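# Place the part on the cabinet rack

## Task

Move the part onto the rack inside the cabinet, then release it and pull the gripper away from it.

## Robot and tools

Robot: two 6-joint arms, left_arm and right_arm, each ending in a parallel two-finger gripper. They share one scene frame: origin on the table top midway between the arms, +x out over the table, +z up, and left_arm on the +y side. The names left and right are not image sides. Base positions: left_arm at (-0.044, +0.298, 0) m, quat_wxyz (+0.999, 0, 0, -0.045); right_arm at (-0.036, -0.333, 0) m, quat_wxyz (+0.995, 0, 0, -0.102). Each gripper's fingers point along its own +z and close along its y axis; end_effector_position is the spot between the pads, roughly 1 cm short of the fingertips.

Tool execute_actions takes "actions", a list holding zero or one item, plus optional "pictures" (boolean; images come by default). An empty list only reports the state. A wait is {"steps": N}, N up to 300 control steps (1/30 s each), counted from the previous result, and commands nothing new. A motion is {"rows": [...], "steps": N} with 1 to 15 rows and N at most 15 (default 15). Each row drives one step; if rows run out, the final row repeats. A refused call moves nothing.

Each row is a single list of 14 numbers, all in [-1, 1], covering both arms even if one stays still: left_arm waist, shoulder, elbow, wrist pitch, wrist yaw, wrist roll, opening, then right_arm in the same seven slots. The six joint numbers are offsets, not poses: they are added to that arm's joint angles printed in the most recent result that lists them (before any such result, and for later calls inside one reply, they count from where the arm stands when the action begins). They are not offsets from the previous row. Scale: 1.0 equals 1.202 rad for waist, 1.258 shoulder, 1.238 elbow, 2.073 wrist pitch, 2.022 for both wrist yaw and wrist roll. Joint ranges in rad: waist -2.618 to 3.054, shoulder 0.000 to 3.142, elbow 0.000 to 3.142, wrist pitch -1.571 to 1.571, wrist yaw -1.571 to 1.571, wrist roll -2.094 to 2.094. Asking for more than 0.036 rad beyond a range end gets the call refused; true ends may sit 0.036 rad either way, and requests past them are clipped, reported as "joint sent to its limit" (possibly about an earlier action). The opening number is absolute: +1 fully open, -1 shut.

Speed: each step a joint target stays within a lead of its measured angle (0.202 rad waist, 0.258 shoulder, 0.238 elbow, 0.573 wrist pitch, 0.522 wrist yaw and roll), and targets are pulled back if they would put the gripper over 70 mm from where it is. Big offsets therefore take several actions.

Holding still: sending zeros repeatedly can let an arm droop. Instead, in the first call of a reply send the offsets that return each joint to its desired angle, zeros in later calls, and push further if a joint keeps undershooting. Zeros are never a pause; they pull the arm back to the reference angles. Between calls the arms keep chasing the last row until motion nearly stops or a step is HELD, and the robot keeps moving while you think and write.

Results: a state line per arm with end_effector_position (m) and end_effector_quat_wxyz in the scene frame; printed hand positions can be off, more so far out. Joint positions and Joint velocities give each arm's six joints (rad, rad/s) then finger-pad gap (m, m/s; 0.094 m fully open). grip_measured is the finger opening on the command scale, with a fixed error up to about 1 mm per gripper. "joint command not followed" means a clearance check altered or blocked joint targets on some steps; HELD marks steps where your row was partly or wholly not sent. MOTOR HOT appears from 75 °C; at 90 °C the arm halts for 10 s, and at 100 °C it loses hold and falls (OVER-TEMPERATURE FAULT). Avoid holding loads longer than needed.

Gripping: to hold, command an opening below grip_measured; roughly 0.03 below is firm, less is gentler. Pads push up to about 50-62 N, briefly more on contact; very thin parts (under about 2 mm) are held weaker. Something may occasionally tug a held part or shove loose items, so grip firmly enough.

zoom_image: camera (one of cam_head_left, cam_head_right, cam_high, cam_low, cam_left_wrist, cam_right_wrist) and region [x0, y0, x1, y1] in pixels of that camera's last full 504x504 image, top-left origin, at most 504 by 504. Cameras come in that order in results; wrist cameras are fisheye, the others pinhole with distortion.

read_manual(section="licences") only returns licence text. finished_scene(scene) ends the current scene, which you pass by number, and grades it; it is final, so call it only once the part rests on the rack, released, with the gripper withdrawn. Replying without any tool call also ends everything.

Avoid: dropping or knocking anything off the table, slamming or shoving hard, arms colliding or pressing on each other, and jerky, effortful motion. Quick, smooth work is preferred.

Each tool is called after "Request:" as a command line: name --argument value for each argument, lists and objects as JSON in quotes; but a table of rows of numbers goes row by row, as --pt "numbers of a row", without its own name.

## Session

Request:
execute_actions --actions '[]'

Scene clock: 0.00 s of 4480.00 s.
left_arm: end_effector_position=(+0.3365, -0.0625, +0.1865) grip_measured=+1.000 end_effector_quat_wxyz=(+0.628, +0.533, +0.496, +0.276) | right_arm: end_effector_position=(+0.2204, -0.4088, +0.1820) grip_measured=+1.000 end_effector_quat_wxyz=(+0.074, -0.587, +0.806, -0.016)
Joint positions: left_arm=[-0.843  1.891  0.926  0.897 -0.525  1.201  0.094] | right_arm=[-0.156  1.464  1.411 -1.409 -0.106 -1.613  0.094]
Joint velocities: left_arm=[-0.007  0.002 -0.017 -0.007 -0.007  0.051  0.   ] | right_arm=[-0.007 -0.007 -0.012 -0.022  0.007 -0.037  0.   ]

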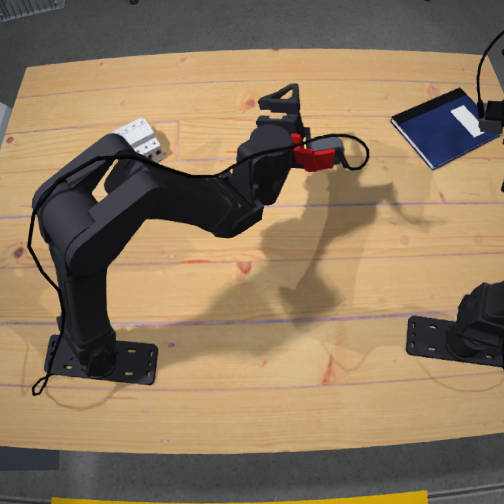

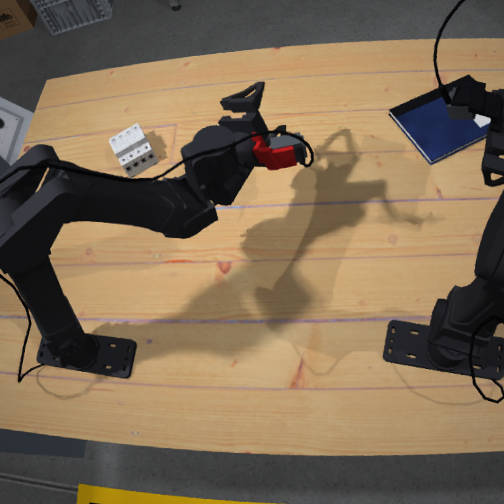

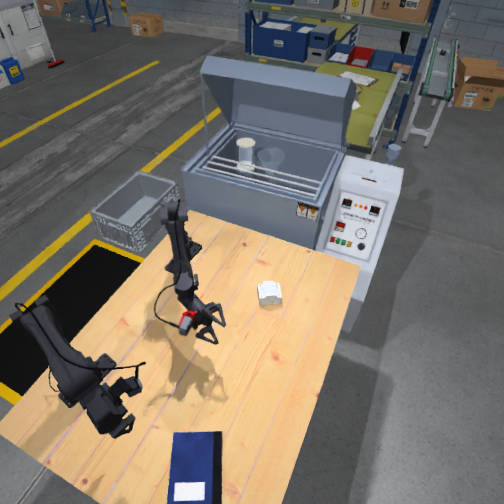

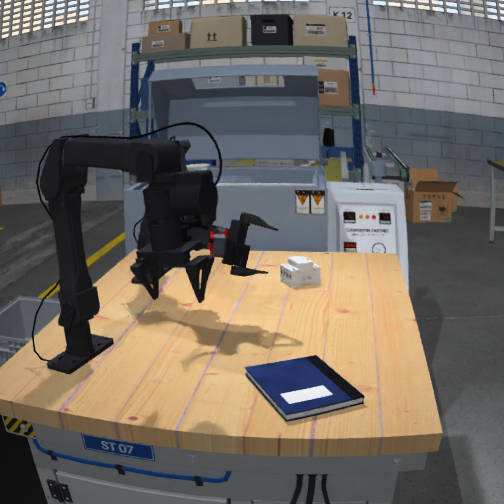

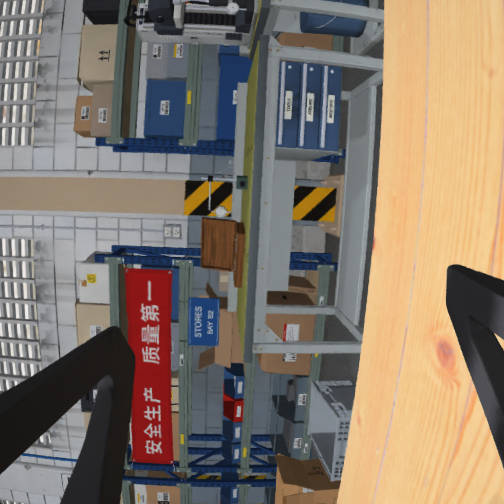

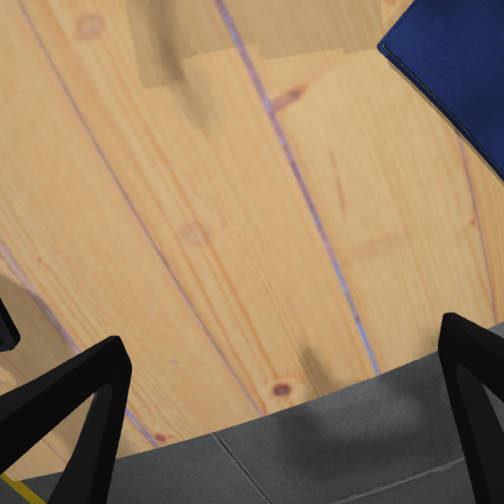

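Request:
zoom_image --camera "cam_head_right" --region '[60, 90, 200, 230]'

Request:
zoom_image --camera "cam_head_left" --region '[60, 90, 200, 230]'

Request:
zoom_image --camera "cam_high" --region '[160, 60, 420, 320]'

Request:
zoom_image --camera "cam_low" --region '[100, 60, 420, 320]'

Region (60, 90, 200, 230) of cam_head_right's 504x504 image, scaled by 3.600, with more detail than that image has.

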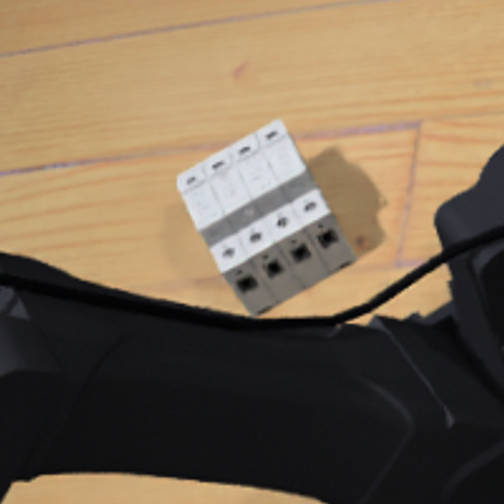

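Region (60, 90, 200, 230) of cam_head_left's 504x504 image, scaled by 3.600, with more detail than that image has.

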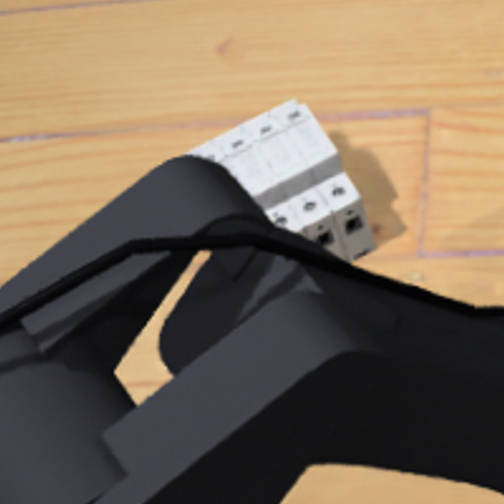

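Region (160, 60, 420, 320) of cam_high's 504x504 image, scaled by 1.938, with more detail than that image has.

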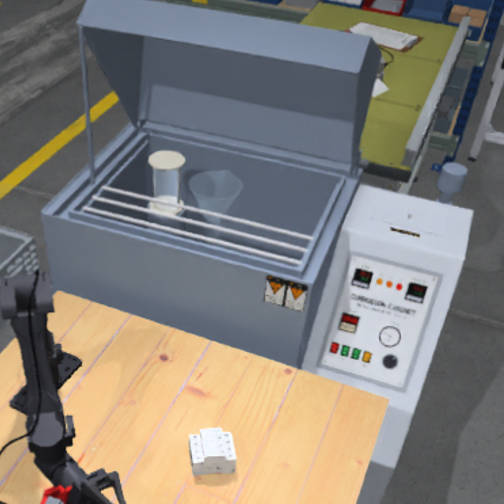

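Region (100, 60, 420, 320) of cam_low's 504x504 image, scaled by 1.575, with more detail than that image has; it fills the top 410 rows of this view, and the rest is white.

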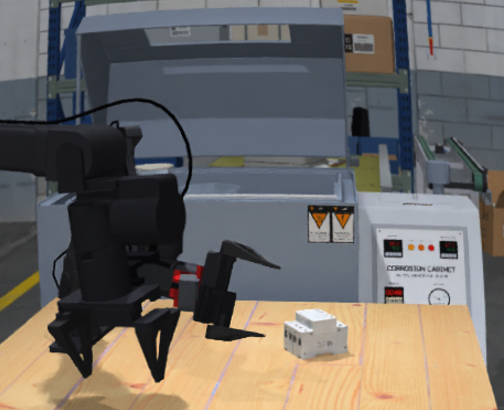

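Request:
execute_actions --actions '[{"rows": [[0.005,-0.01,0.025,-0.03,0,-0.05,1,0,0,0,0,0,0,1],[0.012,-0.02,0.05,-0.07,0.003,-0.12,1,0,0,0,0,0,0,1],[0.022,-0.03,0.075,-0.12,0.006,-0.19,1,0,0,0,0,0,0,1],[0.035,-0.04,0.1,-0.17,0.009,-0.26,1,0,0,0,0,0,0,1],[0.05,-0.05,0.125,-0.22,0.012,-0.33,1,0,0,0,0,0,0,1],[0.065,-0.06,0.15,-0.275,0.015,-0.4,1,0,0,0,0,0,0,1],[0.08,-0.07,0.17,-0.33,0.018,-0.47,1,0,0,0,0,0,0,1],[0.095,-0.08,0.19,-0.385,0.021,-0.54,1,0,0,0,0,0,0,1],[0.11,-0.088,0.207,-0.44,0.024,-0.61,1,0,0,0,0,0,0,1],[0.125,-0.095,0.222,-0.495,0.026,-0.68,1,0,0,0,0,0,0,1],[0.14,-0.1,0.235,-0.55,0.026,-0.75,1,0,0,0,0,0,0,1],[0.155,-0.105,0.245,-0.605,0.026,-0.82,1,0,0,0,0,0,0,1],[0.17,-0.108,0.252,-0.66,0.026,-0.89,1,0,0,0,0,0,0,1],[0.185,-0.111,0.257,-0.705,0.026,-0.95,1,0,0,0,0,0,0,1],[0.2,-0.111,0.259,-0.743,0.026,-1,1,0,0,0,0,0,0,1]], "steps": 15}]' --pictures false

Request:
execute_actions --actions '[{"steps": 12}]' --pictures false

Scene clock: 31.70 s of 4480.00 s.
left_arm: end_effector_position=(+0.3756, +0.0367, +0.1613) grip_measured=+1.000 end_effector_quat_wxyz=(+0.465, +0.201, +0.861, +0.046) | right_arm: end_effector_position=(+0.2203, -0.4089, +0.1820) grip_measured=+1.000 end_effector_quat_wxyz=(+0.074, -0.587, +0.806, -0.017)
Joint positions: left_arm=[-0.639  1.758  1.23  -0.163 -0.484 -0.039  0.094] | right_arm=[-0.156  1.464  1.411 -1.409 -0.105 -1.613  0.094]
Joint velocities: left_arm=[ 0.457 -0.085  0.139 -2.41   0.066 -2.337  0.   ] | right_arm=[-0.012 -0.017 -0.002  0.037  0.022  0.007  0.   ]
Steps of this call (steps 1 to 90: nothing new was sent; then 28.20 s passed at rest; steps 91 to 105: all 15 steps of this action). Readings (joint positions):
91: left_arm=[-0.843 1.891 0.927 0.891 -0.525 1.187] | right_arm=[-0.156 1.464 1.411 -1.409 -0.106 -1.613]
92: left_arm=[-0.842 1.891 0.936 0.869 -0.525 1.149] | right_arm=[-0.156 1.464 1.411 -1.409 -0.105 -1.613]
94: left_arm=[-0.835 1.888 0.977 0.774 -0.519 1.015] | right_arm=[-0.156 1.464 1.411 -1.409 -0.105 -1.613]
98: left_arm=[-0.778 1.845 1.096 0.473 -0.498 0.631] | right_arm=[-0.156 1.464 1.411 -1.409 -0.105 -1.613]
105: the state above

Scene clock: 32.10 s of 4480.00 s.
left_arm: end_effector_position=(+0.3254, +0.1005, +0.1013) grip_measured=+1.000 end_effector_quat_wxyz=(+0.313, -0.081, +0.946, +0.029) | right_arm: end_effector_position=(+0.2203, -0.4089, +0.1820) grip_measured=+1.000 end_effector_quat_wxyz=(+0.074, -0.587, +0.806, -0.017)
Joint positions: left_arm=[-0.6    1.758  1.234 -0.599 -0.473 -0.75   0.094] | right_arm=[-0.156  1.464  1.411 -1.409 -0.105 -1.613  0.094]
Joint velocities: left_arm=[-0.027 -0.012  0.002 -0.242 -0.037 -0.52   0.   ] | right_arm=[-0.012 -0.017 -0.007 -0.022  0.037  0.037  0.   ]
Steps of this call (steps 1 to 12: the robot went on to your last target). Readings (joint positions):
1: left_arm=[-0.624 1.756 1.234 -0.245 -0.484 -0.136] | right_arm=[-0.156 1.464 1.411 -1.409 -0.105 -1.613]
2: left_arm=[-0.612 1.756 1.234 -0.320 -0.484 -0.236] | right_arm=[-0.156 1.464 1.411 -1.409 -0.105 -1.613]
4: left_arm=[-0.600 1.758 1.234 -0.442 -0.483 -0.429] | right_arm=[-0.156 1.464 1.411 -1.409 -0.105 -1.613]
8: left_arm=[-0.600 1.758 1.234 -0.557 -0.477 -0.657] | right_arm=[-0.156 1.464 1.411 -1.409 -0.105 -1.613]
12: the state above

Request:
execute_actions --actions '[{"rows": [[0.01,-0.003,0.006,-0.021,0,-0.037,1,0,0,0,0,0,0,1],[0.03,-0.003,0.006,-0.021,0,-0.037,1,0,0,0,0,0,0,1],[0.055,-0.003,0.006,-0.021,0,-0.037,1,0,0,0,0,0,0,1],[0.085,-0.003,0.006,-0.021,0,-0.037,1,0,0,0,0,0,0,1],[0.115,-0.003,0.006,-0.021,0,-0.037,1,0,0,0,0,0,0,1],[0.145,-0.003,0.006,-0.021,0,-0.037,1,0,0,0,0,0,0,1],[0.175,-0.003,0.006,-0.021,0,-0.037,1,0,0,0,0,0,0,1],[0.205,-0.003,0.006,-0.021,0,-0.037,1,0,0,0,0,0,0,1],[0.23,-0.003,0.006,-0.021,0,-0.037,1,0,0,0,0,0,0,1],[0.25,-0.003,0.006,-0.021,0,-0.037,1,0,0,0,0,0,0,1],[0.265,-0.003,0.006,-0.021,0,-0.037,1,0,0,0,0,0,0,1],[0.276,-0.003,0.006,-0.021,0,-0.037,1,0,0,0,0,0,0,1]], "steps": 15}]' --pictures false

Request:
execute_actions --actions '[{"steps": 4}]'

Scene clock: 38.07 s of 4480.00 s.
left_arm: end_effector_position=(+0.3655, +0.2371, +0.0987) grip_measured=+1.000 end_effector_quat_wxyz=(+0.296, -0.269, +0.913, +0.078) | right_arm: end_effector_position=(+0.2203, -0.4091, +0.1820) grip_measured=+1.000 end_effector_quat_wxyz=(+0.073, -0.587, +0.806, -0.017)
Joint positions: left_arm=[-0.257  1.758  1.234 -0.623 -0.47  -0.818  0.094] | right_arm=[-0.156  1.464  1.411 -1.409 -0.104 -1.613  0.094]
Joint velocities: left_arm=[-0.002 -0.012 -0.002 -0.007 -0.081  0.037  0.   ] | right_arm=[-0.007 -0.012  0.007  0.007  0.037 -0.022  0.   ]
Steps of this call (steps 1 to 30: the robot went on to your last target; steps 31 to 90: nothing new was sent; then 2.47 s passed at rest; steps 91 to 105: all 15 steps of this action). Readings (joint positions):
91: left_arm=[-0.600 1.758 1.234 -0.622 -0.470 -0.813] | right_arm=[-0.156 1.464 1.411 -1.409 -0.104 -1.613]
92: left_arm=[-0.597 1.758 1.234 -0.622 -0.469 -0.814] | right_arm=[-0.156 1.464 1.411 -1.409 -0.104 -1.613]
94: left_arm=[-0.571 1.758 1.234 -0.622 -0.462 -0.814] | right_arm=[-0.156 1.464 1.411 -1.409 -0.104 -1.613]
98: left_arm=[-0.431 1.758 1.234 -0.622 -0.458 -0.815] | right_arm=[-0.156 1.464 1.411 -1.409 -0.104 -1.613]
105: the state above

Scene clock: 38.20 s of 4480.00 s.
left_arm: end_effector_position=(+0.3653, +0.2358, +0.0987) grip_measured=+1.000 end_effector_quat_wxyz=(+0.296, -0.268, +0.914, +0.077) | right_arm: end_effector_position=(+0.2203, -0.4091, +0.1820) grip_measured=+1.000 end_effector_quat_wxyz=(+0.073, -0.587, +0.806, -0.017)
Joint positions: left_arm=[-0.26   1.758  1.234 -0.623 -0.47  -0.818  0.094] | right_arm=[-0.156  1.464  1.411 -1.409 -0.104 -1.613  0.094]
Joint velocities: left_arm=[ 0.007 -0.002  0.002 -0.007 -0.051  0.022  0.   ] | right_arm=[ 0.022 -0.002 -0.007  0.022 -0.081  0.022  0.   ]
Steps of this call (steps 1 to 4: the robot went on to your last target). Readings (joint positions):
1: left_arm=[-0.258 1.758 1.234 -0.623 -0.470 -0.818] | right_arm=[-0.156 1.464 1.411 -1.409 -0.104 -1.613]
2: left_arm=[-0.259 1.758 1.234 -0.623 -0.470 -0.818] | right_arm=[-0.156 1.464 1.411 -1.409 -0.104 -1.613]
4: the state above

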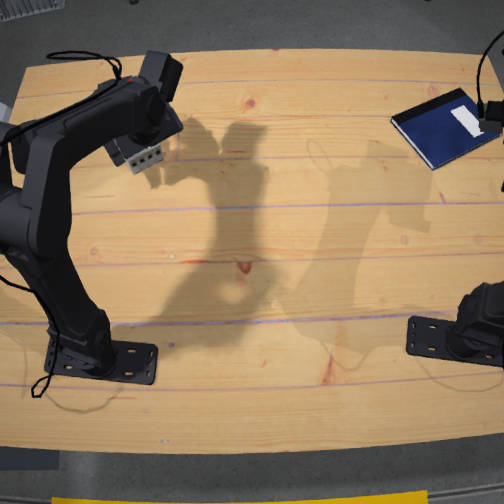

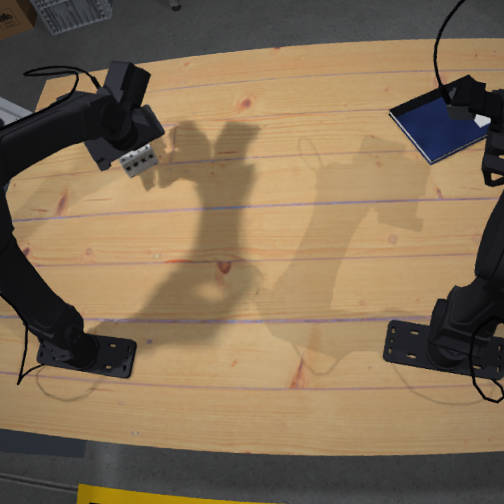

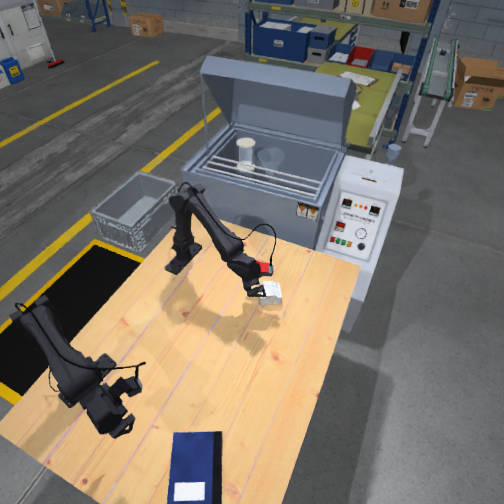

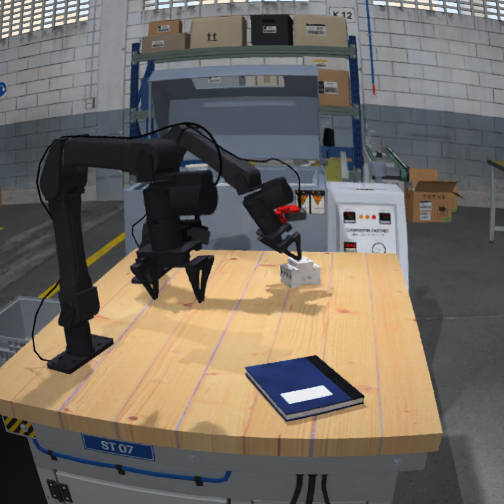

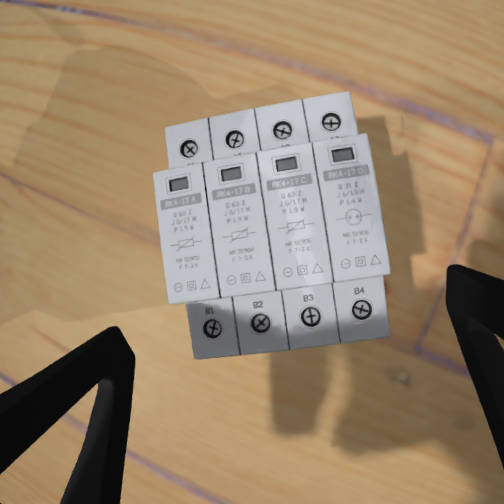

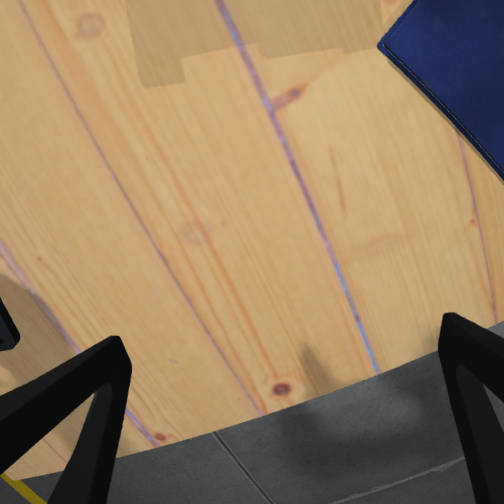

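Request:
execute_actions --actions '[{"rows": [[0.004,0.006,0,0.014,0.003,0.007,1,0,0,0,0,0,0,1],[0.009,0.015,-0.002,0.028,0.006,0.014,1,0,0,0,0,0,0,1],[0.014,0.025,-0.005,0.042,0.009,0.021,1,0,0,0,0,0,0,1],[0.019,0.036,-0.008,0.056,0.012,0.028,1,0,0,0,0,0,0,1],[0.024,0.047,-0.011,0.069,0.015,0.034,1,0,0,0,0,0,0,1],[0.029,0.058,-0.014,0.081,0.017,0.04,1,0,0,0,0,0,0,1],[0.034,0.069,-0.017,0.092,0.019,0.045,1,0,0,0,0,0,0,1],[0.039,0.08,-0.02,0.1,0.02,0.049,1,0,0,0,0,0,0,1],[0.044,0.09,-0.023,0.106,0.02,0.049,1,0,0,0,0,0,0,1],[0.049,0.1,-0.026,0.106,0.02,0.049,1,0,0,0,0,0,0,1],[0.053,0.108,-0.029,0.106,0.02,0.049,1,0,0,0,0,0,0,1],[0.056,0.115,-0.031,0.106,0.02,0.049,1,0,0,0,0,0,0,1],[0.058,0.12,-0.032,0.106,0.02,0.049,1,0,0,0,0,0,0,1]], "steps": 15}]' --pictures false

Request:
execute_actions --actions '[{"steps": 8}]'

Scene clock: 56.43 s of 4480.00 s.
left_arm: end_effector_position=(+0.3881, +0.2495, +0.0416) grip_measured=+1.000 end_effector_quat_wxyz=(+0.281, -0.255, +0.921, +0.083) | right_arm: end_effector_position=(+0.2202, -0.4092, +0.1820) grip_measured=+1.000 end_effector_quat_wxyz=(+0.073, -0.587, +0.806, -0.017)
Joint positions: left_arm=[-0.197  1.91   1.2   -0.439 -0.432 -0.733  0.094] | right_arm=[-0.156  1.464  1.411 -1.409 -0.103 -1.613  0.094]
Joint velocities: left_arm=[ 0.051  0.168 -0.071 -0.022  0.022  0.007  0.   ] | right_arm=[ 0.017 -0.007  0.002 -0.051  0.037  0.022  0.   ]
Steps of this call (steps 1 to 15: the robot went on to your last target; steps 16 to 90: nothing new was sent; then 14.73 s passed at rest; steps 91 to 105: all 15 steps of this action). Readings (joint positions):
91: left_arm=[-0.260 1.758 1.234 -0.622 -0.469 -0.817] | right_arm=[-0.156 1.464 1.411 -1.409 -0.104 -1.613]
92: left_arm=[-0.260 1.759 1.234 -0.617 -0.467 -0.813] | right_arm=[-0.156 1.464 1.411 -1.409 -0.104 -1.613]
94: left_arm=[-0.257 1.769 1.234 -0.590 -0.460 -0.800] | right_arm=[-0.156 1.464 1.411 -1.409 -0.103 -1.613]
98: left_arm=[-0.235 1.820 1.230 -0.509 -0.446 -0.764] | right_arm=[-0.156 1.464 1.411 -1.409 -0.103 -1.613]
105: the state above

Scene clock: 56.70 s of 4480.00 s.
left_arm: end_effector_position=(+0.3896, +0.2490, +0.0395) grip_measured=+1.000 end_effector_quat_wxyz=(+0.282, -0.253, +0.922, +0.081) | right_arm: end_effector_position=(+0.2202, -0.4092, +0.1820) grip_measured=+1.000 end_effector_quat_wxyz=(+0.073, -0.587, +0.806, -0.017)
Joint positions: left_arm=[-0.196  1.915  1.196 -0.424 -0.428 -0.726  0.094] | right_arm=[-0.156  1.464  1.411 -1.409 -0.103 -1.613  0.094]
Joint velocities: left_arm=[ 0.032 -0.012  0.007  0.081 -0.095  0.095  0.   ] | right_arm=[ 0.022 -0.022  0.002 -0.095  0.007 -0.051  0.   ]
Steps of this call (steps 1 to 8: the robot went on to your last target). Readings (joint positions):
1: left_arm=[-0.196 1.914 1.197 -0.438 -0.431 -0.732] | right_arm=[-0.156 1.464 1.411 -1.409 -0.103 -1.613]
2: left_arm=[-0.196 1.915 1.196 -0.437 -0.430 -0.730] | right_arm=[-0.156 1.464 1.411 -1.409 -0.103 -1.613]
4: left_arm=[-0.196 1.915 1.196 -0.432 -0.429 -0.728] | right_arm=[-0.156 1.464 1.411 -1.409 -0.103 -1.613]
8: the state above

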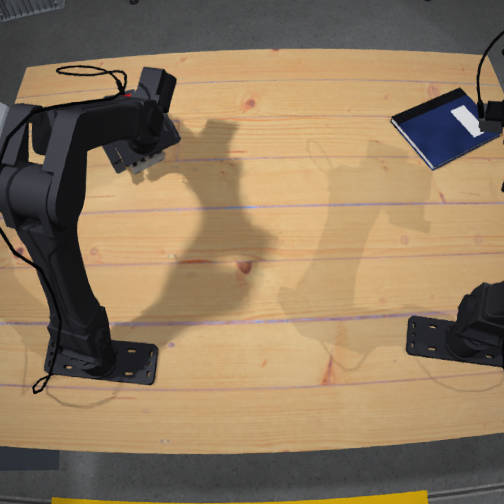

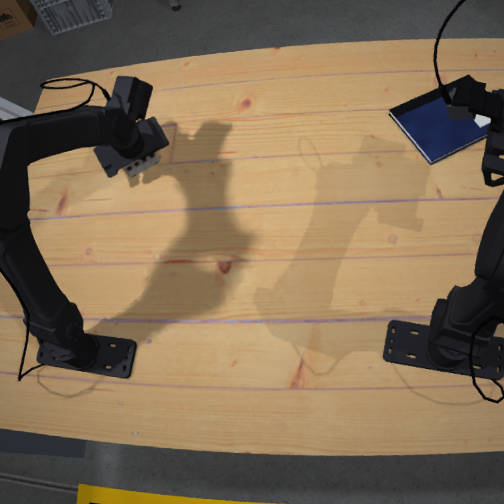

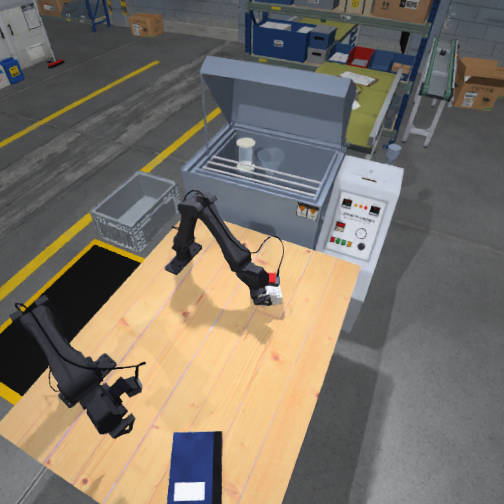

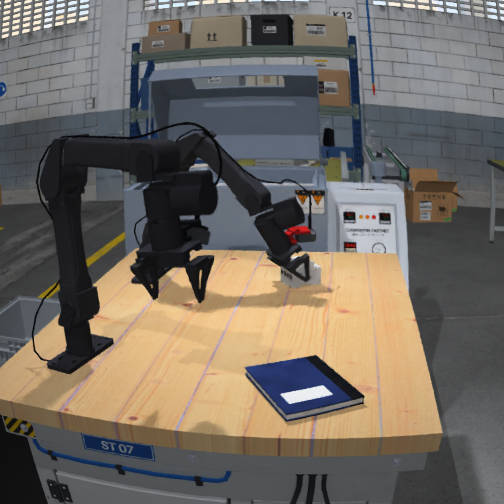

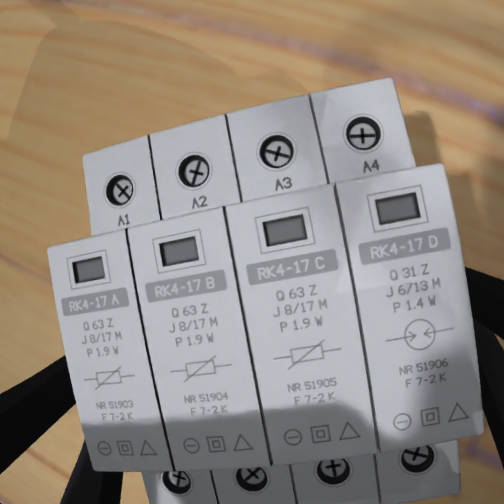

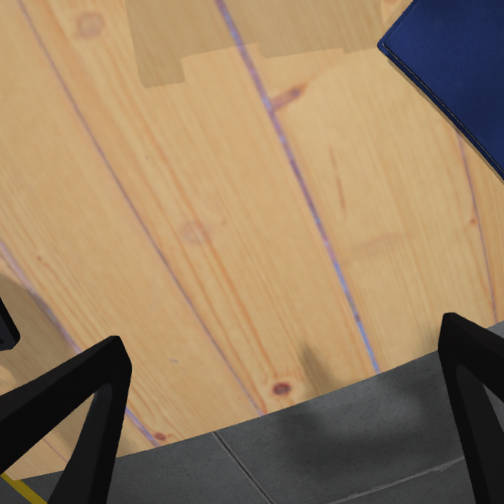

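Request:
execute_actions --actions '[{"rows": [[0.008,-0.005,0.004,0.016,0,0,0.95,0,0,0,0,0,0,1],[0.011,-0.005,0.004,0.018,0,0,0.88,0,0,0,0,0,0,1],[0.011,-0.005,0.004,0.018,0,0,0.8,0,0,0,0,0,0,1],[0.011,-0.005,0.004,0.018,0,0,0.72,0,0,0,0,0,0,1],[0.011,-0.005,0.004,0.018,0,0,0.66,0,0,0,0,0,0,1],[0.011,-0.005,0.004,0.018,0,0,0.62,0,0,0,0,0,0,1],[0.011,-0.005,0.004,0.018,0,0,0.59,0,0,0,0,0,0,1],[0.011,-0.005,0.004,0.018,0,0,0.57,0,0,0,0,0,0,1],[0.011,-0.005,0.004,0.018,0,0,0.55,0,0,0,0,0,0,1],[0.011,-0.005,0.004,0.018,0,0,0.535,0,0,0,0,0,0,1],[0.011,-0.005,0.004,0.018,0,0,0.52,0,0,0,0,0,0,1],[0.011,-0.005,0.004,0.018,0,0,0.5,0,0,0,0,0,0,1]], "steps": 15}]' --pictures false

Scene clock: 63.47 s of 4480.00 s.
left_arm: end_effector_position=(+0.3937, +0.2500, +0.0413) grip_measured=+0.528 end_effector_quat_wxyz=(+0.290, -0.256, +0.919, +0.077) | right_arm: end_effector_position=(+0.2202, -0.4094, +0.1819) grip_measured=+1.000 end_effector_quat_wxyz=(+0.073, -0.587, +0.806, -0.017)
Joint positions: left_arm=[-0.191  1.915  1.196 -0.405 -0.427 -0.725  0.072] | right_arm=[-0.156  1.464  1.411 -1.409 -0.102 -1.613  0.094]
Joint velocities: left_arm=[ 0.007 -0.017 -0.027  0.007  0.022 -0.022 -0.001] | right_arm=[-0.012 -0.017  0.012 -0.037 -0.037 -0.037  0.   ]
Steps of this call (steps 1 to 30: the robot went on to your last target; steps 31 to 90: nothing new was sent; then 3.27 s passed at rest; steps 91 to 105: all 15 steps of this action). Readings (joint positions):
91: left_arm=[-0.196 1.915 1.196 -0.417 -0.428 -0.725] | right_arm=[-0.156 1.464 1.411 -1.409 -0.103 -1.613]
92: left_arm=[-0.196 1.915 1.196 -0.415 -0.428 -0.725] | right_arm=[-0.156 1.464 1.411 -1.409 -0.103 -1.613]
94: left_arm=[-0.194 1.915 1.196 -0.409 -0.427 -0.725] | right_arm=[-0.156 1.464 1.411 -1.409 -0.103 -1.613]
98: left_arm=[-0.192 1.915 1.196 -0.405 -0.427 -0.725] | right_arm=[-0.156 1.464 1.411 -1.409 -0.102 -1.613]
105: the state above

Request:
execute_actions --actions '[{"rows": [[0,-0.008,0.01,-0.01,0,0,0.495,0,0,0,0,0,0,1],[0,-0.018,0.02,-0.023,0.003,0.005,0.495,0,0,0,0,0,0,1],[0,-0.03,0.032,-0.04,0.008,0.014,0.495,0,0,0,0,0,0,1],[0,-0.045,0.046,-0.058,0.014,0.026,0.495,0,0,0,0,0,0,1],[0,-0.062,0.062,-0.077,0.022,0.04,0.495,0,0,0,0,0,0,1],[0,-0.08,0.079,-0.096,0.03,0.055,0.495,0,0,0,0,0,0,1],[0.005,-0.098,0.096,-0.115,0.039,0.07,0.495,0,0,0,0,0,0,1],[0.01,-0.117,0.113,-0.135,0.048,0.086,0.495,0,0,0,0,0,0,1],[0.02,-0.136,0.13,-0.155,0.057,0.102,0.495,0,0,0,0,0,0,1],[0.03,-0.155,0.148,-0.175,0.066,0.118,0.495,0,0,0,0,0,0,1],[0.045,-0.174,0.166,-0.195,0.075,0.134,0.495,0,0,0,0,0,0,1],[0.06,-0.193,0.184,-0.215,0.084,0.15,0.495,0,0,0,0,0,0,1],[0.08,-0.212,0.201,-0.235,0.093,0.165,0.495,0,0,0,0,0,0,1],[0.1,-0.231,0.218,-0.253,0.102,0.18,0.495,0,0,0,0,0,0,1],[0.125,-0.25,0.235,-0.27,0.11,0.195,0.495,0,0,0,0,0,0,1]], "steps": 15}]' --pictures false

Request:
execute_actions --actions '[{"rows": [[0.08,-0.09,0.078,-0.09,0.04,0.08,0.495,0,0,0,0,0,0,1],[0.11,-0.109,0.095,-0.106,0.049,0.095,0.495,0,0,0,0,0,0,1],[0.14,-0.128,0.112,-0.122,0.058,0.11,0.495,0,0,0,0,0,0,1],[0.172,-0.147,0.129,-0.138,0.067,0.125,0.495,0,0,0,0,0,0,1],[0.205,-0.166,0.146,-0.154,0.076,0.14,0.495,0,0,0,0,0,0,1],[0.24,-0.185,0.163,-0.17,0.085,0.155,0.495,0,0,0,0,0,0,1],[0.275,-0.204,0.18,-0.186,0.094,0.17,0.495,0,0,0,0,0,0,1],[0.31,-0.223,0.197,-0.2,0.103,0.185,0.495,0,0,0,0,0,0,1],[0.348,-0.242,0.213,-0.213,0.112,0.198,0.495,0,0,0,0,0,0,1],[0.386,-0.26,0.228,-0.224,0.12,0.21,0.495,0,0,0,0,0,0,1],[0.426,-0.277,0.241,-0.233,0.127,0.22,0.495,0,0,0,0,0,0,1],[0.466,-0.292,0.252,-0.24,0.133,0.23,0.495,0,0,0,0,0,0,1],[0.508,-0.305,0.261,-0.24,0.133,0.23,0.495,0,0,0,0,0,0,1],[0.55,-0.314,0.267,-0.24,0.133,0.23,0.495,0,0,0,0,0,0,1],[0.594,-0.32,0.27,-0.24,0.133,0.23,0.495,0,0,0,0,0,0,1]], "steps": 15}]' --pictures false

Request:
execute_actions --actions '[{"rows": [[0.14,-0.04,0.04,0,0.012,0.025,0.495,0,0,0,0,0,0,1],[0.185,-0.04,0.04,0,0.012,0.025,0.495,0,0,0,0,0,0,1],[0.23,-0.04,0.04,0,0.012,0.025,0.495,0,0,0,0,0,0,1],[0.277,-0.04,0.04,0,0.012,0.025,0.495,0,0,0,0,0,0,1],[0.325,-0.04,0.04,0,0.012,0.025,0.495,0,0,0,0,0,0,1],[0.373,-0.04,0.04,0,0.012,0.025,0.495,0,0,0,0,0,0,1],[0.421,-0.04,0.04,0,0.012,0.025,0.495,0,0,0,0,0,0,1],[0.469,-0.04,0.04,0,0.012,0.025,0.495,0,0,0,0,0,0,1],[0.517,-0.04,0.04,0,0.012,0.025,0.495,0,0,0,0,0,0,1],[0.563,-0.04,0.04,0,0.012,0.025,0.495,0,0,0,0,0,0,1],[0.607,-0.04,0.04,0,0.012,0.025,0.495,0,0,0,0,0,0,1],[0.648,-0.04,0.04,0,0.012,0.025,0.495,0,0,0,0,0,0,1],[0.685,-0.04,0.04,0,0.012,0.025,0.495,0,0,0,0,0,0,1],[0.718,-0.04,0.04,0,0.012,0.025,0.495,0,0,0,0,0,0,1],[0.745,-0.04,0.04,0,0.012,0.025,0.495,0,0,0,0,0,0,1]], "steps": 15}]' --pictures false

Request:
execute_actions --actions '[{"steps": 6}]'

Scene clock: 87.53 s of 4480.00 s.
left_arm: end_effector_position=(+0.3711, +0.2579, +0.1531) grip_measured=+0.528 end_effector_quat_wxyz=(+0.256, -0.154, +0.954, +0.033) | right_arm: end_effector_position=(+0.2201, -0.4095, +0.1819) grip_measured=+1.000 end_effector_quat_wxyz=(+0.072, -0.587, +0.806, -0.017)
Joint positions: left_arm=[-0.109  1.693  1.412 -0.82  -0.234 -0.462  0.072] | right_arm=[-0.156  1.464  1.411 -1.409 -0.101 -1.613  0.094]
Joint velocities: left_arm=[ 0.716 -0.794  0.711 -0.96   0.491  0.74  -0.   ] | right_arm=[ 0.007 -0.002 -0.017  0.051 -0.051 -0.081  0.   ]
Steps of this call (steps 1 to 15: the robot went on to your last target; steps 16 to 90: nothing new was sent; then 20.57 s passed at rest; steps 91 to 105: all 15 steps of this action). Readings (joint positions):
91: left_arm=[-0.191 1.915 1.196 -0.405 -0.427 -0.725] | right_arm=[-0.156 1.464 1.411 -1.409 -0.102 -1.613]
92: left_arm=[-0.191 1.915 1.196 -0.406 -0.426 -0.725] | right_arm=[-0.156 1.464 1.411 -1.409 -0.102 -1.613]
94: left_arm=[-0.191 1.911 1.207 -0.431 -0.418 -0.717] | right_arm=[-0.156 1.464 1.411 -1.409 -0.102 -1.613]
98: left_arm=[-0.191 1.870 1.255 -0.569 -0.359 -0.649] | right_arm=[-0.156 1.464 1.411 -1.409 -0.101 -1.613]
105: the state above

Scene clock: 88.03 s of 4480.00 s.
left_arm: end_effector_position=(+0.2438, +0.4319, +0.3213) grip_measured=+0.528 end_effector_quat_wxyz=(+0.314, -0.230, +0.919, +0.061) | right_arm: end_effector_position=(+0.2201, -0.4096, +0.1819) grip_measured=+1.000 end_effector_quat_wxyz=(+0.072, -0.587, +0.806, -0.018)
Joint positions: left_arm=[ 0.52   1.337  1.702 -1.284 -0.004 -0.057  0.072] | right_arm=[-0.156  1.464  1.411 -1.409 -0.101 -1.613  0.094]
Joint velocities: left_arm=[ 1.409 -0.525  0.281 -0.432  0.271  0.344 -0.001] | right_arm=[-0.017  0.012 -0.012  0.051  0.066 -0.037  0.   ]
Steps of this call (steps 1 to 15: all 15 steps of this action). Readings (joint positions):
1: left_arm=[-0.081 1.665 1.437 -0.854 -0.214 -0.432] | right_arm=[-0.156 1.464 1.411 -1.409 -0.101 -1.613]
2: left_arm=[-0.048 1.638 1.461 -0.889 -0.193 -0.401] | right_arm=[-0.156 1.464 1.411 -1.409 -0.101 -1.613]
4: left_arm=[0.026 1.586 1.506 -0.958 -0.156 -0.341] | right_arm=[-0.156 1.464 1.411 -1.409 -0.101 -1.613]
8: left_arm=[0.194 1.491 1.588 -1.098 -0.094 -0.220] | right_arm=[-0.156 1.464 1.411 -1.409 -0.101 -1.613]
15: the state above

Scene clock: 88.53 s of 4480.00 s.
left_arm: end_effector_position=(+0.0492, +0.5892, +0.3348) grip_measured=+0.529 end_effector_quat_wxyz=(+0.273, -0.562, +0.757, +0.191) | right_arm: end_effector_position=(+0.2200, -0.4097, +0.1819) grip_measured=+1.000 end_effector_quat_wxyz=(+0.072, -0.587, +0.806, -0.018)
Joint positions: left_arm=[ 1.354  1.305  1.726 -1.313  0.009 -0.016  0.072] | right_arm=[-0.156  1.464  1.411 -1.409 -0.1   -1.613  0.094]
Joint velocities: left_arm=[ 1.16  -0.002 -0.012 -0.095 -0.051  0.11  -0.002] | right_arm=[ 0.002 -0.017  0.012 -0.037 -0.022 -0.051  0.   ]
Steps of this call (steps 1 to 15: all 15 steps of this action). Readings (joint positions):
1: left_arm=[0.576 1.321 1.711 -1.294 0.005 -0.048] | right_arm=[-0.156 1.464 1.411 -1.409 -0.101 -1.613]
2: left_arm=[0.637 1.309 1.718 -1.299 0.010 -0.041] | right_arm=[-0.156 1.464 1.411 -1.409 -0.100 -1.613]
4: left_arm=[0.758 1.300 1.726 -1.301 0.011 -0.031] | right_arm=[-0.156 1.464 1.411 -1.409 -0.100 -1.613]
8: left_arm=[0.987 1.304 1.726 -1.307 0.014 -0.021] | right_arm=[-0.156 1.464 1.411 -1.409 -0.100 -1.613]
15: the state above

Scene clock: 88.73 s of 4480.00 s.
left_arm: end_effector_position=(+0.0285, +0.5929, +0.3332) grip_measured=+0.529 end_effector_quat_wxyz=(+0.260, -0.588, +0.740, +0.200) | right_arm: end_effector_position=(+0.2200, -0.4097, +0.1819) grip_measured=+1.000 end_effector_quat_wxyz=(+0.072, -0.587, +0.806, -0.018)
Joint positions: left_arm=[ 1.417  1.305  1.726 -1.324 -0.001 -0.015  0.072] | right_arm=[-0.156  1.464  1.411 -1.409 -0.1   -1.613  0.094]
Joint velocities: left_arm=[-0.007 -0.007  0.002 -0.051  0.081  0.095  0.   ] | right_arm=[-0.017 -0.002 -0.017 -0.007  0.022 -0.051  0.   ]
Steps of this call (steps 1 to 6: the robot went on to your last target). Readings (joint positions):
1: left_arm=[1.386 1.305 1.726 -1.315 0.003 -0.016] | right_arm=[-0.156 1.464 1.411 -1.409 -0.100 -1.613]
2: left_arm=[1.406 1.305 1.726 -1.316 -0.004 -0.016] | right_arm=[-0.156 1.464 1.411 -1.409 -0.100 -1.613]
4: left_arm=[1.417 1.305 1.726 -1.320 -0.008 -0.016] | right_arm=[-0.156 1.464 1.411 -1.409 -0.100 -1.613]
6: the state above

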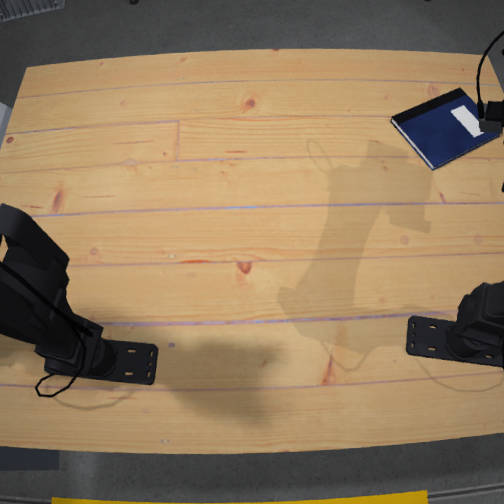

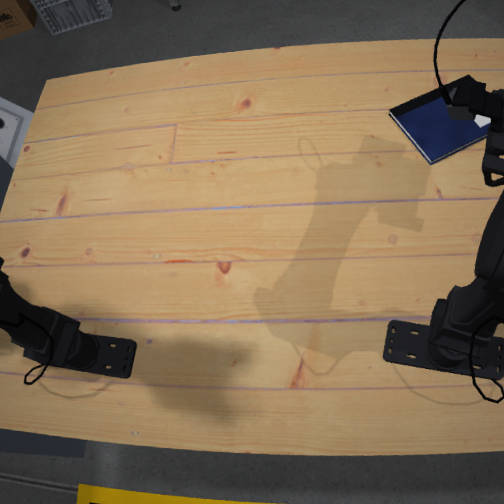

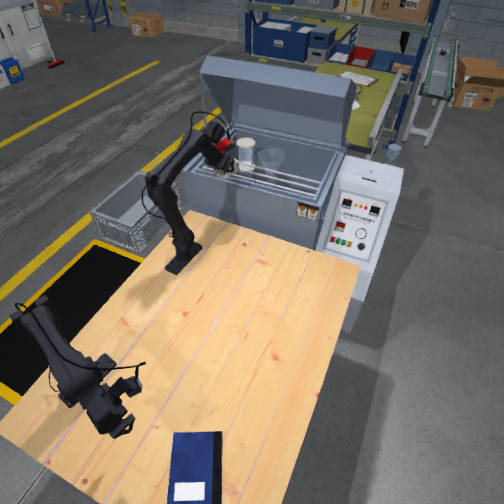

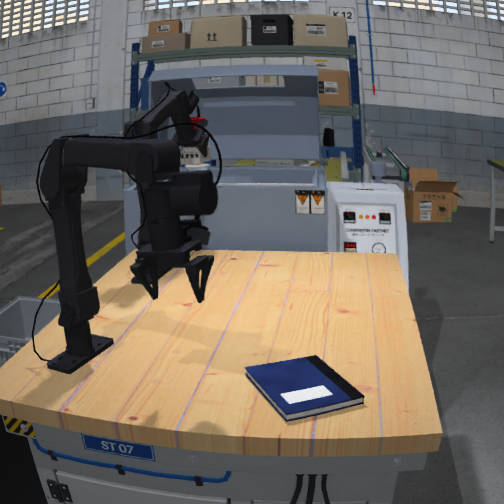

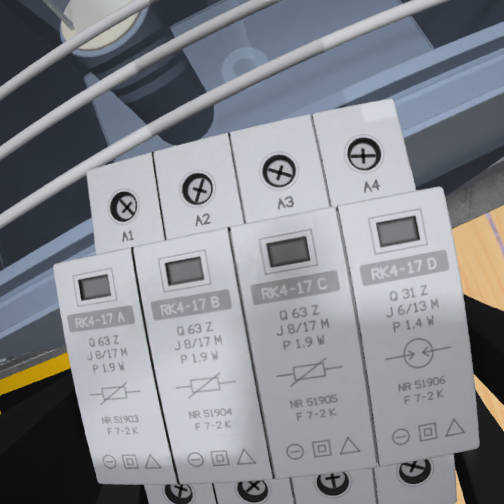

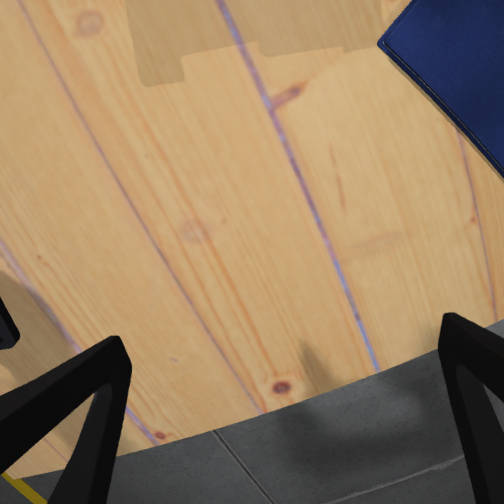

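Request:
execute_actions --actions '[{"rows": [[0,-0.005,0.03,0.022,0,0.01,0.495,0,0,0,0,0,0,1],[0,0.015,0.047,0.027,0,0.01,0.495,0,0,0,0,0,0,1],[0,0.045,0.07,0.033,0,0.01,0.495,0,0,0,0,0,0,1],[0,0.085,0.098,0.04,0,0.01,0.495,0,0,0,0,0,0,1],[0,0.13,0.13,0.048,0,0.01,0.495,0,0,0,0,0,0,1],[0,0.177,0.163,0.056,0,0.01,0.495,0,0,0,0,0,0,1],[0,0.224,0.196,0.064,0,0.01,0.495,0,0,0,0,0,0,1],[0,0.269,0.227,0.072,0,0.01,0.495,0,0,0,0,0,0,1],[0,0.31,0.255,0.08,0,0.01,0.495,0,0,0,0,0,0,1],[0,0.346,0.279,0.087,0,0.01,0.495,0,0,0,0,0,0,1],[0,0.376,0.298,0.093,0,0.01,0.495,0,0,0,0,0,0,1],[0,0.399,0.312,0.097,0,0.01,0.495,0,0,0,0,0,0,1],[0,0.416,0.321,0.1,0,0.01,0.495,0,0,0,0,0,0,1],[0,0.427,0.327,0.1,0,0.01,0.495,0,0,0,0,0,0,1],[0,0.433,0.329,0.1,0,0.01,0.495,0,0,0,0,0,0,1]], "steps": 15}]' --pictures false

Request:
execute_actions --actions '[{"steps": 10}]'

Scene clock: 102.90 s of 4480.00 s.
left_arm: end_effector_position=(+0.0685, +0.7500, +0.2739) grip_measured=+0.529 end_effector_quat_wxyz=(+0.233, -0.589, +0.753, +0.179) | right_arm: end_effector_position=(+0.2200, -0.4099, +0.1819) grip_measured=+1.000 end_effector_quat_wxyz=(+0.071, -0.587, +0.806, -0.018)
Joint positions: left_arm=[ 1.417  1.873  2.078 -1.18   0.005 -0.002  0.072] | right_arm=[-0.156  1.464  1.411 -1.409 -0.099 -1.613  0.094]
Joint velocities: left_arm=[-0.032  0.867 -0.002  0.212  0.037  0.022 -0.   ] | right_arm=[-0.002 -0.002  0.002 -0.022 -0.051 -0.051  0.   ]
Steps of this call (steps 1 to 30: the robot went on to your last target; steps 31 to 90: nothing new was sent; then 10.67 s passed at rest; steps 91 to 105: all 15 steps of this action). Readings (joint positions):
91: left_arm=[1.417 1.305 1.726 -1.328 0.010 -0.012] | right_arm=[-0.156 1.464 1.411 -1.409 -0.100 -1.613]
92: left_arm=[1.417 1.309 1.731 -1.330 0.009 -0.010] | right_arm=[-0.156 1.464 1.411 -1.409 -0.099 -1.613]
94: left_arm=[1.417 1.341 1.769 -1.341 0.007 -0.007] | right_arm=[-0.156 1.464 1.411 -1.409 -0.099 -1.613]
98: left_arm=[1.417 1.519 1.928 -1.318 0.006 -0.004] | right_arm=[-0.156 1.464 1.411 -1.409 -0.099 -1.613]
105: the state above

Scene clock: 103.23 s of 4480.00 s.
left_arm: end_effector_position=(+0.0697, +0.7555, +0.2688) grip_measured=+0.529 end_effector_quat_wxyz=(+0.230, -0.590, +0.753, +0.177) | right_arm: end_effector_position=(+0.2200, -0.4099, +0.1819) grip_measured=+1.000 end_effector_quat_wxyz=(+0.071, -0.587, +0.806, -0.018)
Joint positions: left_arm=[ 1.417  1.897  2.093 -1.177  0.004 -0.002  0.072] | right_arm=[-0.156  1.464  1.411 -1.409 -0.099 -1.613  0.094]
Joint velocities: left_arm=[ 0.002 -0.168  0.09  -0.051 -0.037 -0.081 -0.002] | right_arm=[-0.017 -0.012  0.007  0.037 -0.037 -0.051  0.   ]
Steps of this call (steps 1 to 10: the robot went on to your last target). Readings (joint positions):
1: left_arm=[1.417 1.897 2.078 -1.176 0.005 -0.002] | right_arm=[-0.156 1.464 1.411 -1.409 -0.099 -1.613]
2: left_arm=[1.417 1.915 2.078 -1.177 0.004 -0.002] | right_arm=[-0.156 1.464 1.411 -1.409 -0.099 -1.613]
4: left_arm=[1.417 1.928 2.078 -1.177 0.004 -0.002] | right_arm=[-0.156 1.464 1.411 -1.409 -0.099 -1.613]
8: left_arm=[1.417 1.909 2.086 -1.177 0.004 -0.002] | right_arm=[-0.156 1.464 1.411 -1.409 -0.099 -1.613]
10: the state above

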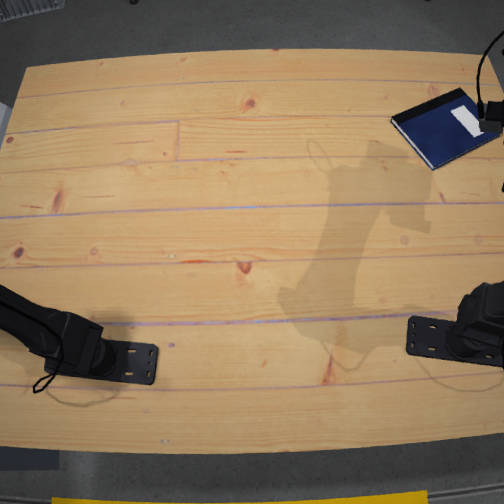

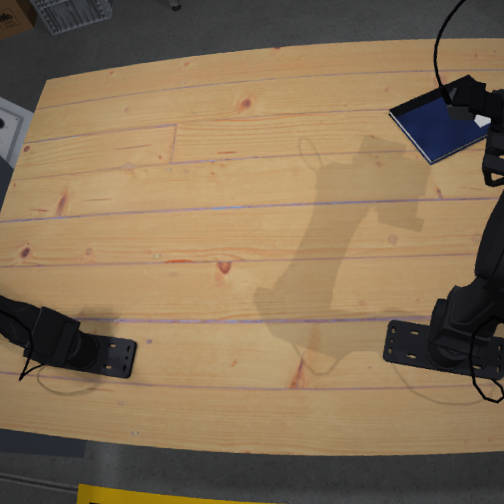

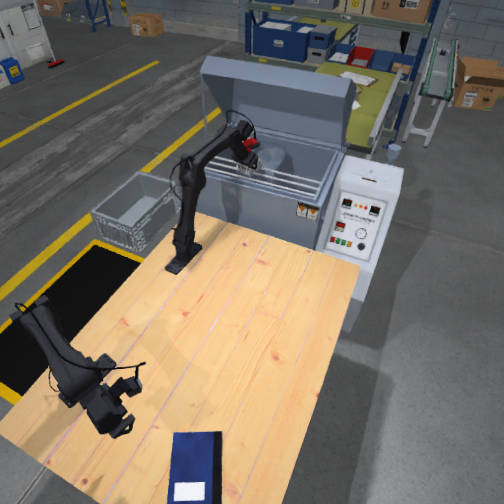

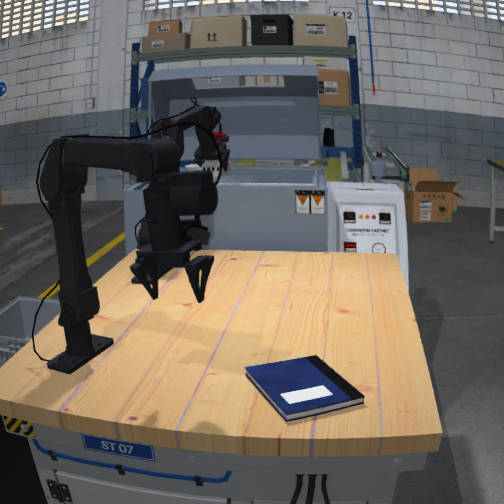

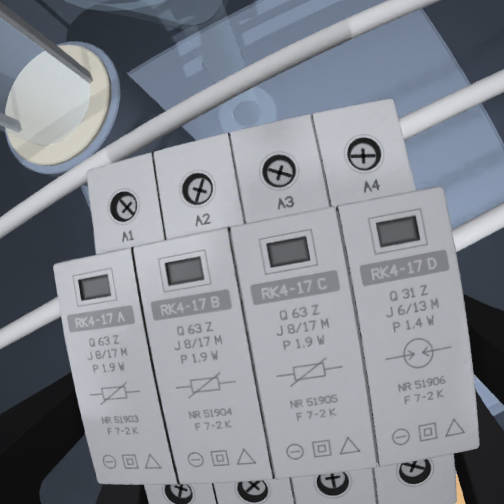

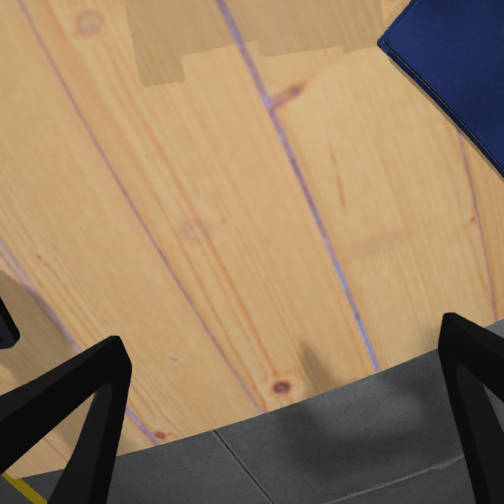

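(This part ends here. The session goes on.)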